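# Gauge pins against a master and sort them into trays

## Task

Sort the pins by size against the black-banded master pin. Any pin whose diameter is more than 0.005 mm under the master's goes into the reject tray, and every other pin goes into the job tray. The master must end up in neither tray and not resting on either tray's rim. The bench comparator only gives a valid reading when the pin lies on the anvil with its side touching the backstop rod, the indicator tip is lowered onto the pin, and nothing (including a gripper) is holding the pin or the lifting lever. Everything must stay in place without the robot's help at the end, and both grippers must release and move away before the task counts as finished.

## Robot and tools

Robot: two arms, left_arm and right_arm, mounted on opposite sides of a table. The names are just labels and say nothing about image sides. left_arm's base is on the +y side. Each gripper's fingers point along the gripper's own +x axis and close along its y axis. The reported end_effector_position is the point midway between the finger pads, roughly 3 to 4 cm short of the fingertips. Reported hand positions can be slightly wrong, more so at long reach.

Frame: one scene frame shared by both arms. The origin is at the table centre, +z is up, and the table surface is at z = +0.020 m. All positions are in metres. Orientations are quaternions in w, x, y, z order.

Row layout, used by both motion tools: 16 plain numbers. The first 8 are for left_arm: x, y, z, qw, qx, qy, qz, opening. The next 8 are the same fields for right_arm. Always send all 16, even when only one arm should move. x, y, z and the quaternion are an absolute target pose for that gripper in the scene frame, not an offset. Opening runs from -1 to 1. +1 means fully open (0.088 m). Empty fingers meet near -0.80, and values below that close no further. A full close takes at least about 0.5 s. To grip something, command roughly 0.07 below the current grip_measured. A smaller margin gives a lighter hold. Parts thinner than about 3 mm get proportionally less force.

To keep an arm still, resend its whole last reported pose and the opening it should have. To hold an orientation, repeat the same quaternion in every row rather than copying back a drifted reported one.

execute_actions(actions): a list of actions. Each action is a table of up to 15 rows, and each row is applied for one 1/30 s step. If the table is short, its final row repeats until 15 steps are done. Targets that differ by more than 0.6 m from the gripper's current position, along any of the gripper's own axes, are refused for both arms. If the first action fails that check or anything is malformed, nothing runs. At each step the command is clipped to within 70 mm and 16 degrees of the measured pose, so a far target takes several actions. When something can't be reached, position wins over orientation. An empty list just returns state and images.

move(target, speed, blocking): target is one 16-number row. Each gripper travels a straight line to its pose, and both finish together, taking 0.5 to 10 s, and stopping short if more time is needed. speed is in m/s, from 0.002 to 0.5 (default 0.25), and turning is capped at twice that in rad/s. The opening is applied at the start. Paths do not avoid obstacles or the other arm. Faster contact and targets set further past the contact press harder. With blocking=false the call returns after 0.5 s while motion continues. Use wait(0) to check progress, and call wait or stop before sending new rows or moves. The result adds a "move:" line giving the ending (done, off_target, moving, held, fault) and limits (paced = target clipped, held = steps blocked, after which the arm may surge), plus each gripper's remaining distance to its pose.

wait(seconds): 0 to 10 s, with the arms holding their last command. It returns early if a running move finishes. stop(): brakes a running move, and the arm needs some distance to do so. Fingers keep moving.

zoom_image(camera, region): camera is one of cam_head_left, cam_head_right, cam_left_wrist or cam_right_wrist (each 504x504). region is [x0, y0, x1, y1] in pixels from the top-left corner, at most 504 by 504. show_instructions(): shows the reference page, a sheet of instrument pictures. finished_scene(scene): ends the current scene, whose number you pass. This is irreversible.

Results: a state line for each arm with position, quaternion and velocities. Hand target lines show where the controller is currently driving. grip_measured is on the opening scale, off by up to about 1 mm per gripper, and reads up to 0.061 narrower while squeezing something hard. grip_effort_n is the motor effort in newtons. Negative means closing, it saturates near 83 N, and it keeps some residual value when idle. Step readings list positions, and HELD marks steps that were held back. "pose unreachable" means the clearance check altered the command. MOTOR HOT appears from 50 °C. OVER-TEMPERATURE FAULT means the arm is held until it cools and may go limp later. Camera calibration is given as K, distortion and T_world_to_cam for projecting scene points into the images.

Joint ranges (rad): waist -3.054 to 3.054, shoulder 0 to 3.142, elbow 0 to 2.356, wrist pitch and wrist yaw -1.571 to 1.571, wrist roll -3.142 to 3.142. Load limits (N m): waist 18, shoulder 22.3, elbow 22.2, wrist pitch 5.86, wrist yaw 5.84, wrist roll 5.48. Reaching a limit freezes that arm for 10 s and drops the rest of the call. Held weight counts toward the limits.

Cautions: joint friction can leave a gripper short of its target or tilted, so check after each move and correct it. Parts may be tugged or pushed occasionally. Never knock anything off the table. Don't let the arms collide or press hard on each other. Avoid drops, slams and hard pushes. Release the comparator pin and lever before reading, and leave everything resting on its own at the end.

Each tool is called after "Emit:" as a command line: name --argument value for each argument, lists and objects as JSON in quotes; but a table of rows of numbers goes row by row, as --pt "numbers of a row", without its own name.

Reference images:

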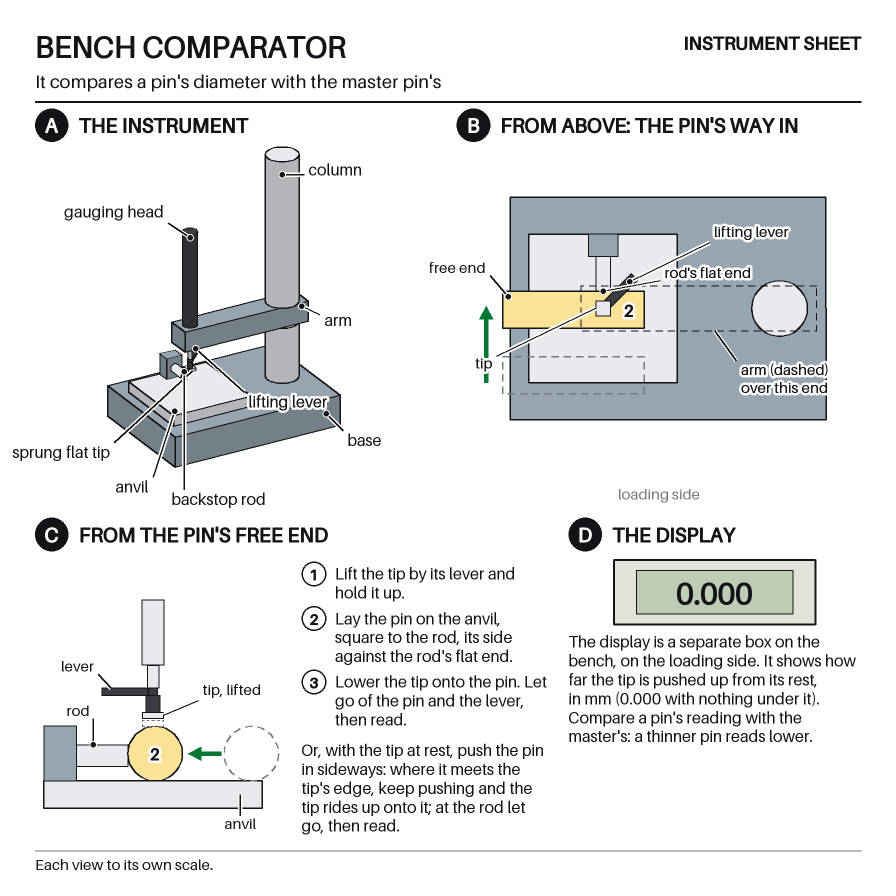

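## Session

Emit:
execute_actions --actions '[]'

Scene clock: 0.00 s.
left_arm: end_effector_position=(+0.2295, +0.3877, +0.1986) grip_measured=+0.984 grip_effort_n=n/a end_effector_quat_wxyz=(+0.851, -0.005, +0.524, -0.046) end_effector_velocity=(-0.005, +0.002, +0.000) end_effector_angular_velocity=(+0.008, +0.015, +0.007) | right_arm: end_effector_position=(+0.2002, -0.3626, +0.2663) grip_measured=+0.985 grip_effort_n=n/a end_effector_quat_wxyz=(+0.333, -0.439, +0.205, +0.809) end_effector_velocity=(-0.005, -0.002, +0.001) end_effector_angular_velocity=(-0.019, +0.020, -0.002)
Joint positions: left_arm=[ 1.536  1.835  1.482 -0.749 -0.059 -0.241  0.087] | right_arm=[-1.498  1.721  1.464 -1.551 -0.513 -1.955  0.087]
Joint velocities: left_arm=[-0.002 -0.007 -0.002 -0.022 -0.007 -0.007 -0.   ] | right_arm=[ 0.002 -0.002 -0.002 -0.022  0.007  0.007 -0.   ]
Motor temperatures (°C, as the motors report them): left_arm=[28 27 28 28 29 28] | right_arm=[27 27 27 27 30 29]
Heat: left arm: hottest wrist yaw 29 °C (+0.0 °C/min); right arm: hottest wrist yaw 30 °C (+0.0 °C/min).
Hand target (left_arm): +0.229, +0.388, +0.199; +0.851, -0.005, +0.524, -0.046
Hand target (right_arm): +0.200, -0.363, +0.266; +0.333, -0.439, +0.205, +0.809

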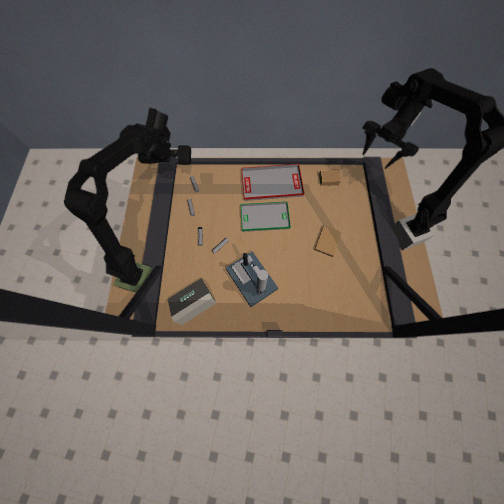

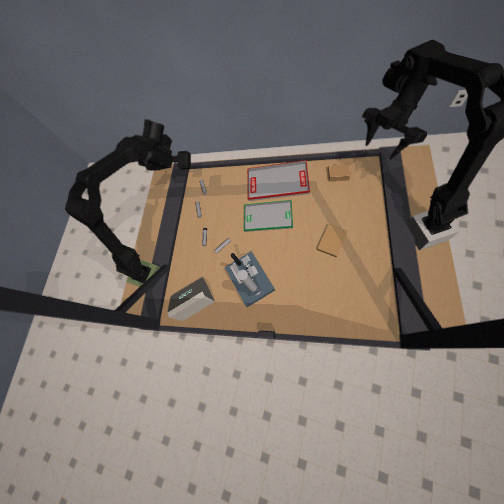

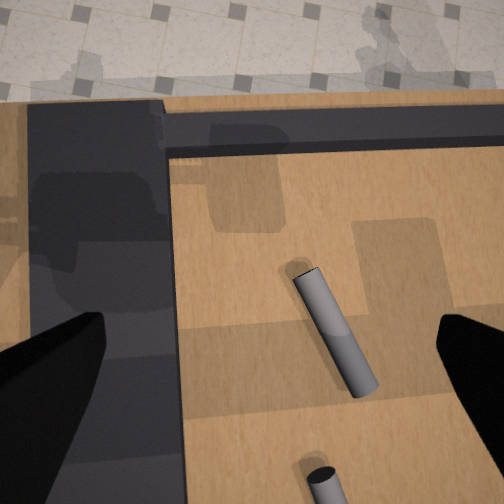

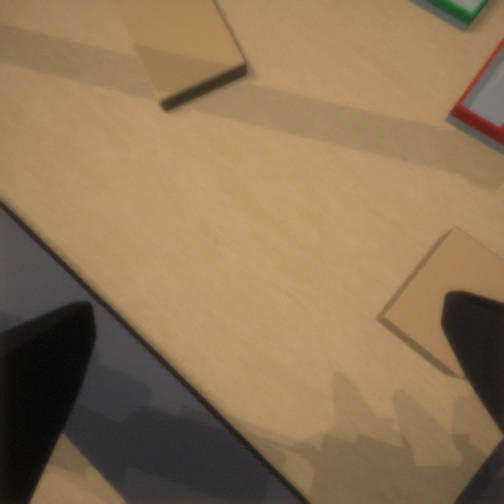

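Emit:
zoom_image --camera "cam_head_left" --region '[150, 150, 350, 330]'

Emit:
zoom_image --camera "cam_head_right" --region '[150, 150, 350, 330]'

Region (150, 150, 350, 330) of cam_head_left's 504x504 image, scaled by 2.520, with more detail than that image has; it fills the top 454 rows of this view, and the rest is white.

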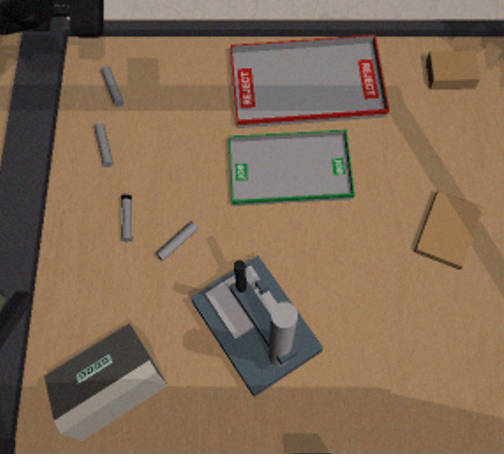

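Region (150, 150, 350, 330) of cam_head_right's 504x504 image, scaled by 2.520, with more detail than that image has; it fills the top 454 rows of this view, and the rest is white.

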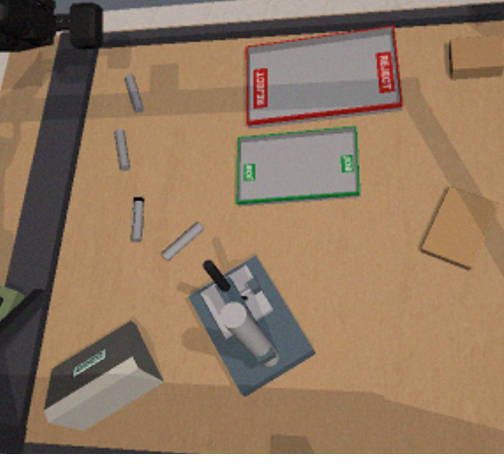

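Emit:
move --target '[-0.021,0.288,0.13,0.707,0,0.707,0,1, 0.2002,-0.3626,0.2663,0.333,-0.439,0.205,0.809,1]'

Scene clock: 17.27 s.
left_arm: end_effector_position=(-0.0161, +0.2858, +0.1343) grip_measured=+0.984 grip_effort_n=-2.6 end_effector_quat_wxyz=(-0.712, +0.000, -0.702, -0.002) end_effector_velocity=(-0.002, +0.001, +0.000) end_effector_angular_velocity=(+0.010, -0.002, +0.015) | right_arm: end_effector_position=(+0.2002, -0.3626, +0.2663) grip_measured=+0.985 grip_effort_n=-3.5 end_effector_quat_wxyz=(+0.333, -0.439, +0.205, +0.809) end_effector_velocity=(-0.003, -0.001, +0.003) end_effector_angular_velocity=(+0.002, +0.016, +0.002)
Joint positions: left_arm=[ 0.921  1.669  1.119 -1.014 -0.013 -0.933  0.087] | right_arm=[-1.498  1.721  1.464 -1.551 -0.513 -1.955  0.087]
Joint velocities: left_arm=[-0.007 -0.002 -0.002 -0.007 -0.007 -0.022 -0.   ] | right_arm=[-0.002 -0.002  0.002 -0.022 -0.007 -0.007  0.   ]
Motor temperatures (°C, as the motors report them): left_arm=[28 31 30 29 29 28] | right_arm=[27 30 29 27 30 29]
Heat: left arm: hottest shoulder 31 °C (+6.9 °C/min); right arm: hottest shoulder 30 °C (+0.0 °C/min).
Hand target (left_arm): -0.020, +0.288, +0.132; +0.708, +0.002, +0.706, +0.004
Hand target (right_arm): +0.200, -0.363, +0.266; +0.333, -0.439, +0.205, +0.809
Off the commanded pose (left_arm): 0.007 m, 1 deg.
Off the commanded pose (right_arm): 0.000 m, 0 deg.
move: done
camera_calibration (this result's frames):
cam_left_wrist: T_world_to_cam=[[0.0121532, -0.999223, 0.0375031, 0.285048], [-0.948958, 0.000295909, 0.315403, -0.0259813], [-0.315169, -0.039422, -0.948217, 0.213333], [0, 0, 0, 1]] pos_world=[0.0391165, 0.293244, 0.19979]

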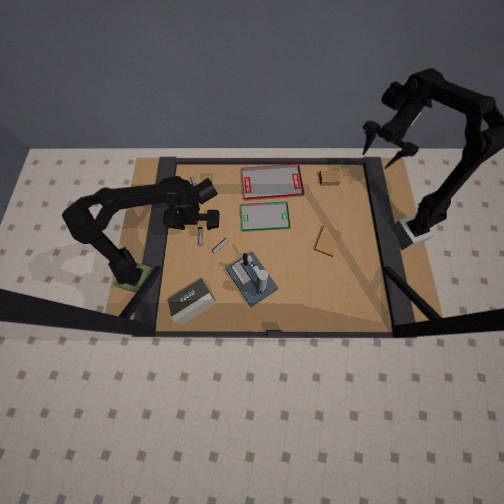

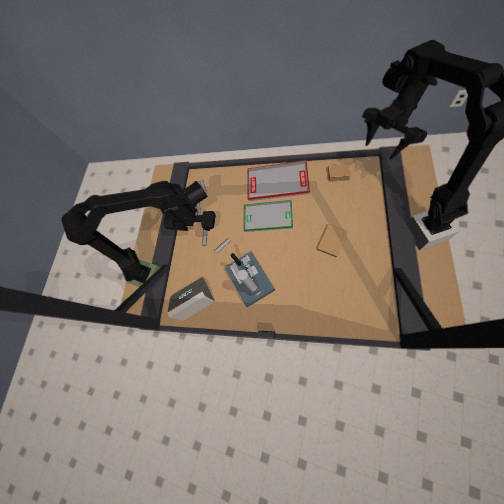

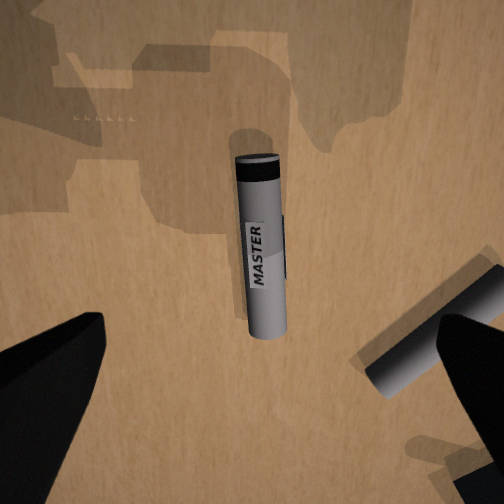

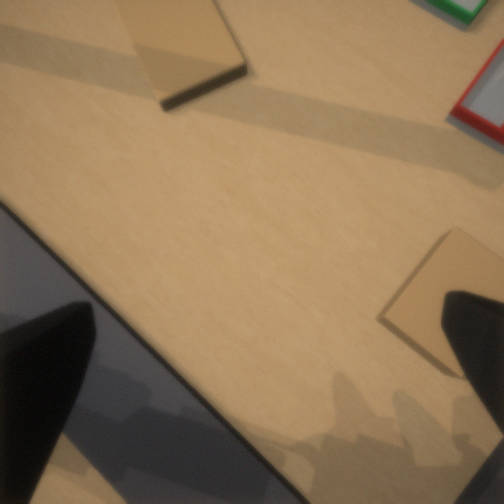

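Emit:
move --target '[0.006,0.283,0.062,0.707,0,0.707,0,1, 0.2002,-0.3626,0.2663,0.333,-0.439,0.205,0.809,1]' --speed 0.1

Emit:
move --target '[0.006,0.283,0.062,0.707,0,0.707,0,-0.6, 0.2002,-0.3626,0.2663,0.333,-0.439,0.205,0.809,1]'

Scene clock: 22.67 s.
left_arm: end_effector_position=(+0.0081, +0.2800, +0.0679) grip_measured=+0.984 grip_effort_n=-2.6 end_effector_quat_wxyz=(-0.713, +0.004, -0.701, +0.005) end_effector_velocity=(-0.002, +0.002, -0.003) end_effector_angular_velocity=(+0.008, +0.017, +0.010) | right_arm: end_effector_position=(+0.2002, -0.3626, +0.2663) grip_measured=+0.985 grip_effort_n=-3.0 end_effector_quat_wxyz=(+0.333, -0.439, +0.205, +0.809) end_effector_velocity=(-0.002, -0.001, +0.002) end_effector_angular_velocity=(+0.008, +0.003, +0.002)
Joint positions: left_arm=[ 0.977  1.839  1.034 -0.746 -0.005 -0.873  0.087] | right_arm=[-1.498  1.721  1.464 -1.551 -0.513 -1.955  0.087]
Joint velocities: left_arm=[ 0.002  0.007 -0.002 -0.007  0.007 -0.007 -0.   ] | right_arm=[-0.002 -0.007 -0.002 -0.007 -0.007 -0.007 -0.   ]
Motor temperatures (°C, as the motors report them): left_arm=[28 31 30 29 29 28] | right_arm=[27 30 29 27 30 29]
Heat: left arm: hottest shoulder 31 °C (+5.3 °C/min); right arm: hottest shoulder 30 °C (+0.0 °C/min).
Hand target (left_arm): +0.006, +0.283, +0.062; +0.707, -0.000, +0.707, -0.000
Hand target (right_arm): +0.200, -0.363, +0.266; +0.333, -0.439, +0.205, +0.809
Off the commanded pose (left_arm): 0.007 m, 1 deg.
Off the commanded pose (right_arm): 0.000 m, 0 deg.
move: done
camera_calibration (this result's frames):
cam_left_wrist: T_world_to_cam=[[0.0085499, -0.998628, 0.0516558, 0.280361], [-0.949418, 0.00810901, 0.313911, 0.0158551], [-0.313899, -0.0517268, -0.948046, 0.161214], [0, 0, 0, 1]] pos_world=[0.0632611, 0.288187, 0.133379]

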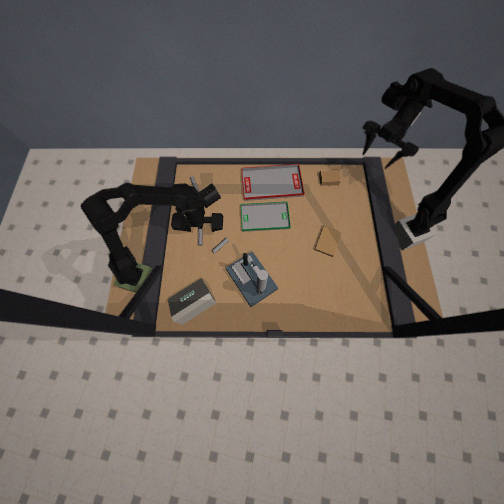

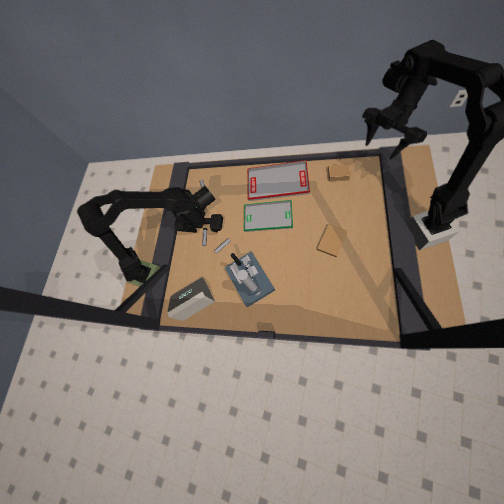

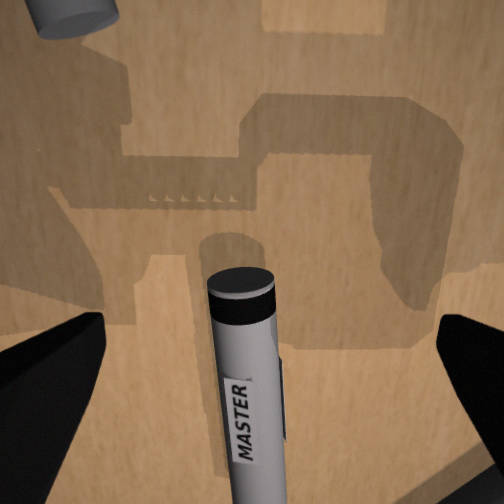

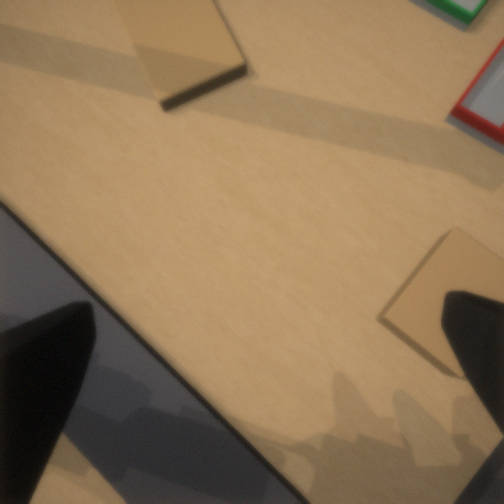

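Scene clock: 23.40 s.
left_arm: end_effector_position=(+0.0082, +0.2800, +0.0678) grip_measured=-0.551 grip_effort_n=-83.5 end_effector_quat_wxyz=(-0.713, +0.004, -0.701, +0.005) end_effector_velocity=(-0.001, +0.002, +0.002) end_effector_angular_velocity=(+0.006, -0.004, +0.005) | right_arm: end_effector_position=(+0.2002, -0.3626, +0.2663) grip_measured=+0.985 grip_effort_n=-3.5 end_effector_quat_wxyz=(+0.333, -0.439, +0.205, +0.809) end_effector_velocity=(-0.005, -0.004, -0.000) end_effector_angular_velocity=(-0.015, +0.019, +0.005)
Joint positions: left_arm=[ 0.978  1.839  1.034 -0.745 -0.005 -0.873  0.012] | right_arm=[-1.498  1.721  1.464 -1.551 -0.513 -1.955  0.087]
Joint velocities: left_arm=[-0.002 -0.007 -0.002 -0.007 -0.007 -0.007 -0.   ] | right_arm=[-0.002 -0.002 -0.007 -0.022  0.007 -0.007 -0.   ]
Motor temperatures (°C, as the motors report them): left_arm=[28 31 30 29 29 28] | right_arm=[27 30 29 27 30 29]
Heat: left arm: hottest shoulder 31 °C (+5.1 °C/min); right arm: hottest shoulder 30 °C (+0.0 °C/min).
Hand target (left_arm): +0.006, +0.283, +0.062; +0.707, +0.000, +0.707, +0.000
Hand target (right_arm): +0.200, -0.363, +0.266; +0.333, -0.439, +0.205, +0.809
Off the commanded pose (left_arm): 0.007 m, 1 deg.
Off the commanded pose (right_arm): 0.000 m, 0 deg.
move: done
camera_calibration (this result's frames):
cam_left_wrist: T_world_to_cam=[[0.00854461, -0.998601, 0.0521857, 0.280262], [-0.949404, 0.00828287, 0.313947, 0.0159597], [-0.31394, -0.0522279, -0.948005, 0.161288], [0, 0, 0, 1]] pos_world=[0.0633923, 0.288161, 0.133266]

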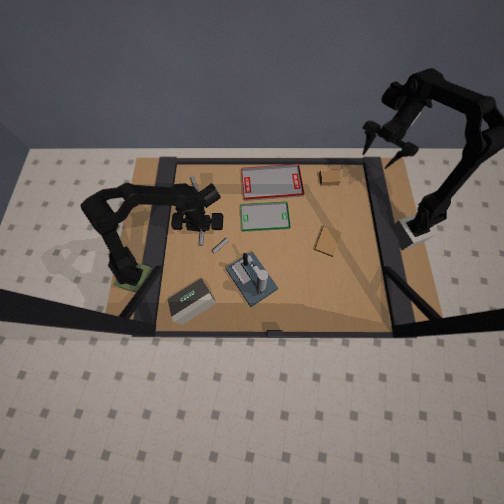

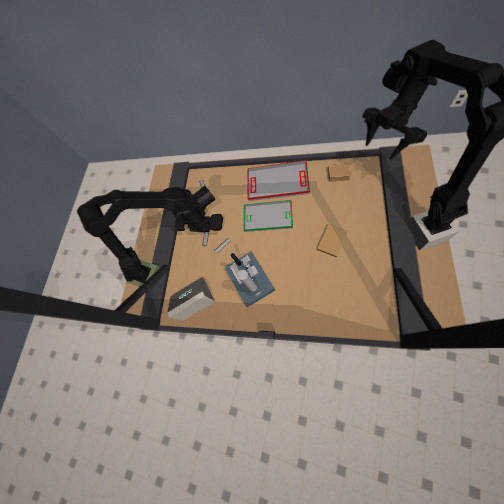

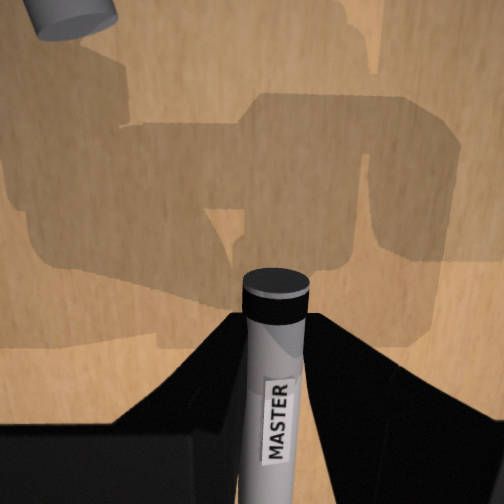

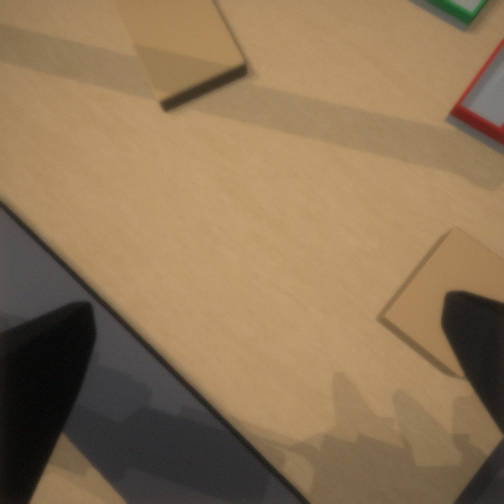

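Emit:
move --target '[0.006,0.283,0.15,0.707,0,0.707,0,-0.6, 0.2002,-0.3626,0.2663,0.333,-0.439,0.205,0.809,1]' --speed 0.15

Emit:
move --target '[-0.13,0.175,0.15,0.678,-0.201,0.678,0.201,-0.6, 0.2002,-0.3626,0.2663,0.333,-0.439,0.205,0.809,1]' --speed 0.15

Emit:
zoom_image --camera "cam_head_right" --region '[200, 210, 300, 310]'

Scene clock: 32.43 s.
left_arm: end_effector_position=(+0.0046, +0.2844, +0.1456) grip_measured=-0.597 grip_effort_n=-18.8 end_effector_quat_wxyz=(-0.705, -0.005, -0.709, -0.004) end_effector_velocity=(+0.002, -0.001, +0.002) end_effector_angular_velocity=(+0.012, -0.019, +0.014) | right_arm: end_effector_position=(+0.2002, -0.3626, +0.2663) grip_measured=+0.985 grip_effort_n=-3.0 end_effector_quat_wxyz=(+0.333, -0.439, +0.205, +0.809) end_effector_velocity=(-0.001, -0.002, +0.001) end_effector_angular_velocity=(-0.005, -0.003, +0.005)
Joint positions: left_arm=[ 0.978  1.725  1.229 -1.088 -0.005 -0.873  0.01 ] | right_arm=[-1.498  1.721  1.464 -1.551 -0.513 -1.955  0.087]
Joint velocities: left_arm=[-0.007  0.002  0.012 -0.007 -0.022 -0.022 -0.   ] | right_arm=[-0.002 -0.007 -0.002 -0.007  0.007 -0.007 -0.   ]
Motor temperatures (°C, as the motors report them): left_arm=[28 31 30 29 29 28] | right_arm=[27 31 30 27 30 29]
Heat: left arm: hottest shoulder 31 °C (+3.7 °C/min); right arm: hottest shoulder 31 °C (+1.8 °C/min).
Hand target (left_arm): +0.006, +0.283, +0.150; +0.707, -0.000, +0.707, +0.000
Hand target (right_arm): +0.200, -0.363, +0.266; +0.333, -0.439, +0.205, +0.809
Off the commanded pose (left_arm): 0.005 m, 1 deg.
Off the commanded pose (right_arm): 0.000 m, 0 deg.
move: done
camera_calibration (this result's frames):
cam_left_wrist: T_world_to_cam=[[0.00976482, -0.999599, 0.0265659, 0.284669], [-0.9425, -0.000324981, 0.334206, -0.0124011], [-0.334064, -0.0283018, -0.942125, 0.226546], [0, 0, 0, 1]] pos_world=[0.0612129, 0.290963, 0.210017]

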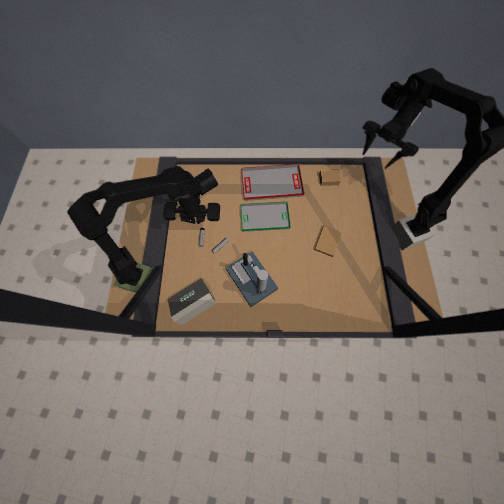

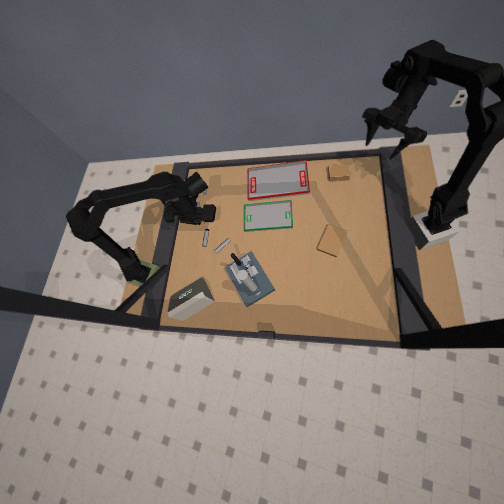

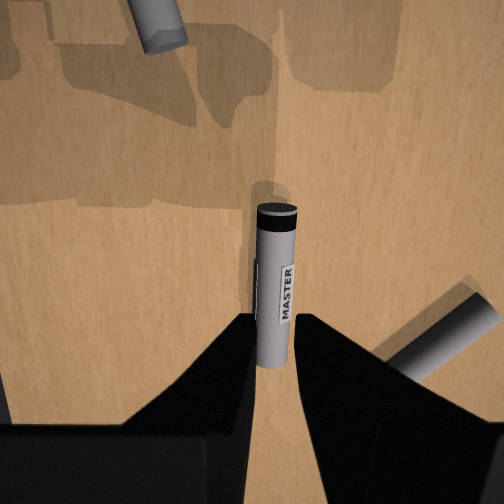

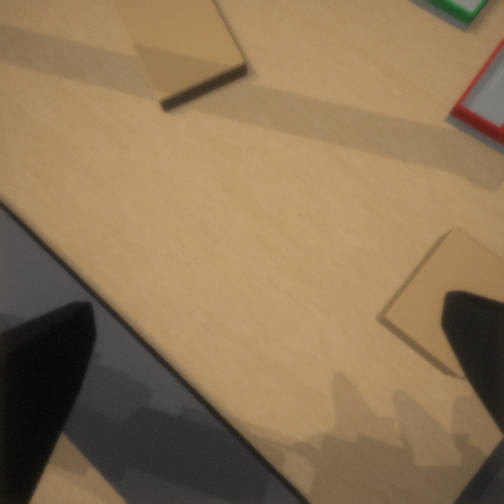

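Scene clock: 34.83 s.
left_arm: end_effector_position=(-0.1274, +0.1771, +0.1512) grip_measured=-0.597 grip_effort_n=-18.8 end_effector_quat_wxyz=(-0.680, +0.201, -0.676, -0.201) end_effector_velocity=(-0.003, -0.001, +0.001) end_effector_angular_velocity=(+0.004, -0.007, +0.010) | right_arm: end_effector_position=(+0.2002, -0.3626, +0.2663) grip_measured=+0.985 grip_effort_n=-3.0 end_effector_quat_wxyz=(+0.333, -0.439, +0.205, +0.809) end_effector_velocity=(-0.002, +0.001, +0.002) end_effector_angular_velocity=(+0.025, +0.008, +0.011)
Joint positions: left_arm=[ 0.461  1.865  1.426 -1.132 -0.005 -1.967  0.01 ] | right_arm=[-1.498  1.721  1.464 -1.551 -0.513 -1.955  0.087]
Joint velocities: left_arm=[-0.012  0.002  0.007 -0.007 -0.007 -0.022 -0.   ] | right_arm=[-0.002 -0.002 -0.002 -0.007 -0.022 -0.022 -0.   ]
Motor temperatures (°C, as the motors report them): left_arm=[28 31 30 29 29 28] | right_arm=[27 31 30 27 30 29]
Heat: left arm: hottest shoulder 31 °C (+3.4 °C/min); right arm: hottest shoulder 31 °C (+1.7 °C/min).
Hand target (left_arm): -0.128, +0.175, +0.150; +0.681, -0.200, +0.675, +0.202
Hand target (right_arm): +0.200, -0.363, +0.266; +0.333, -0.439, +0.205, +0.809
Off the commanded pose (left_arm): 0.004 m, 0 deg.
Off the commanded pose (right_arm): 0.000 m, 0 deg.
move: done
camera_calibration (this result's frames):
cam_left_wrist: T_world_to_cam=[[0.552459, -0.832502, 0.0415826, 0.215811], [-0.795204, -0.511439, 0.3257, -0.028207], [-0.249879, -0.213003, -0.944558, 0.228525], [0, 0, 0, 1]] pos_world=[-0.0845537, 0.213914, 0.216068]

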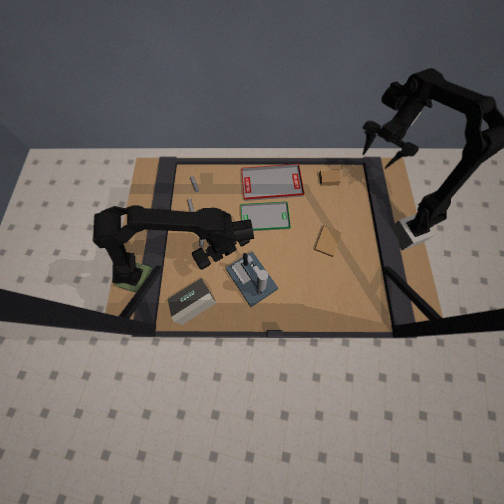

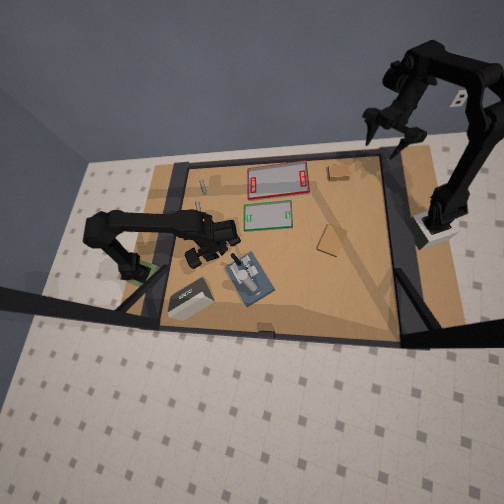

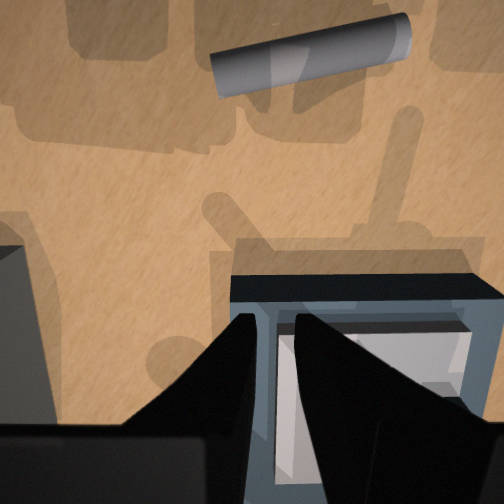

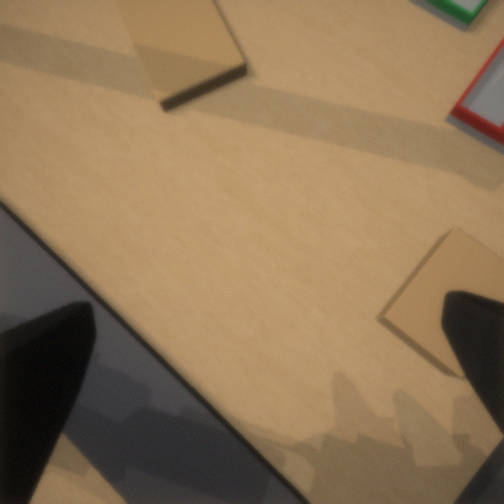

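Region (200, 210, 300, 310) of cam_head_right's 504x504 image, scaled by 5.040, with more detail than that image has.

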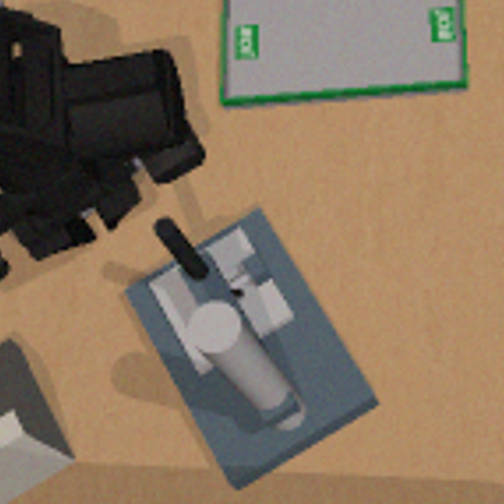

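Emit:
move --target '[-0.12,0.14,0.2,0.678,-0.201,0.678,0.201,1, 0.2002,-0.3626,0.2663,0.333,-0.439,0.205,0.809,1]' --speed 0.1

Scene clock: 38.30 s.
left_arm: end_effector_position=(-0.1207, +0.1420, +0.2015) grip_measured=+0.981 grip_effort_n=14.2 end_effector_quat_wxyz=(-0.679, +0.203, -0.677, -0.198) end_effector_velocity=(+0.002, +0.001, +0.002) end_effector_angular_velocity=(+0.026, -0.018, +0.005) | right_arm: end_effector_position=(+0.2002, -0.3626, +0.2663) grip_measured=+0.985 grip_effort_n=-3.0 end_effector_quat_wxyz=(+0.333, -0.439, +0.205, +0.809) end_effector_velocity=(+0.002, +0.001, +0.001) end_effector_angular_velocity=(+0.009, -0.005, -0.010)
Joint positions: left_arm=[ 0.462  1.985  1.79  -1.37  -0.005 -1.966  0.087] | right_arm=[-1.498  1.721  1.464 -1.551 -0.513 -1.955  0.087]
Joint velocities: left_arm=[-0.002  0.017  0.032 -0.037 -0.022 -0.007 -0.   ] | right_arm=[-0.002 -0.002  0.002  0.007 -0.007  0.007 -0.   ]
Motor temperatures (°C, as the motors report them): left_arm=[28 31 30 29 29 28] | right_arm=[27 32 30 27 30 29]
Heat: left arm: hottest shoulder 31 °C (+3.1 °C/min); right arm: hottest shoulder 32 °C (+3.1 °C/min).
Hand target (left_arm): -0.120, +0.140, +0.200; +0.678, -0.201, +0.678, +0.201
Hand target (right_arm): +0.200, -0.363, +0.266; +0.333, -0.439, +0.205, +0.809
Off the commanded pose (left_arm): 0.003 m, 0 deg.
Off the commanded pose (right_arm): 0.000 m, 0 deg.
move: done
camera_calibration (this result's frames):
cam_left_wrist: T_world_to_cam=[[0.552096, -0.832464, 0.0468326, 0.179734], [-0.795735, -0.509299, 0.327751, -0.0579833], [-0.248989, -0.218217, -0.943603, 0.270854], [0, 0, 0, 1]] pos_world=[-0.0779299, 0.179196, 0.266165]

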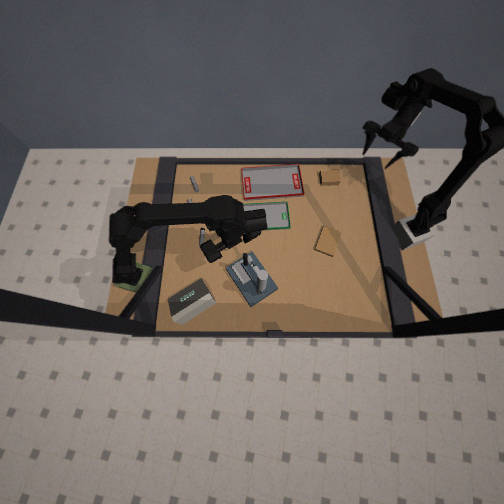

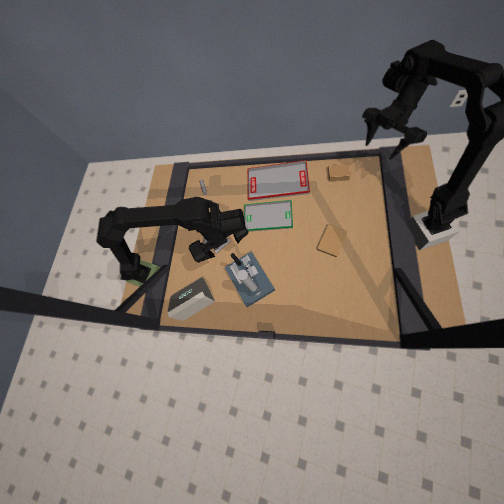

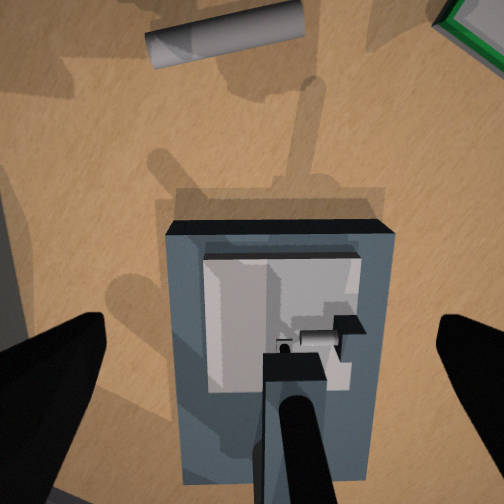

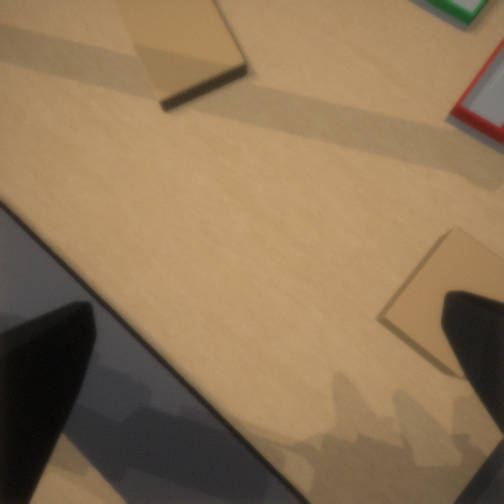

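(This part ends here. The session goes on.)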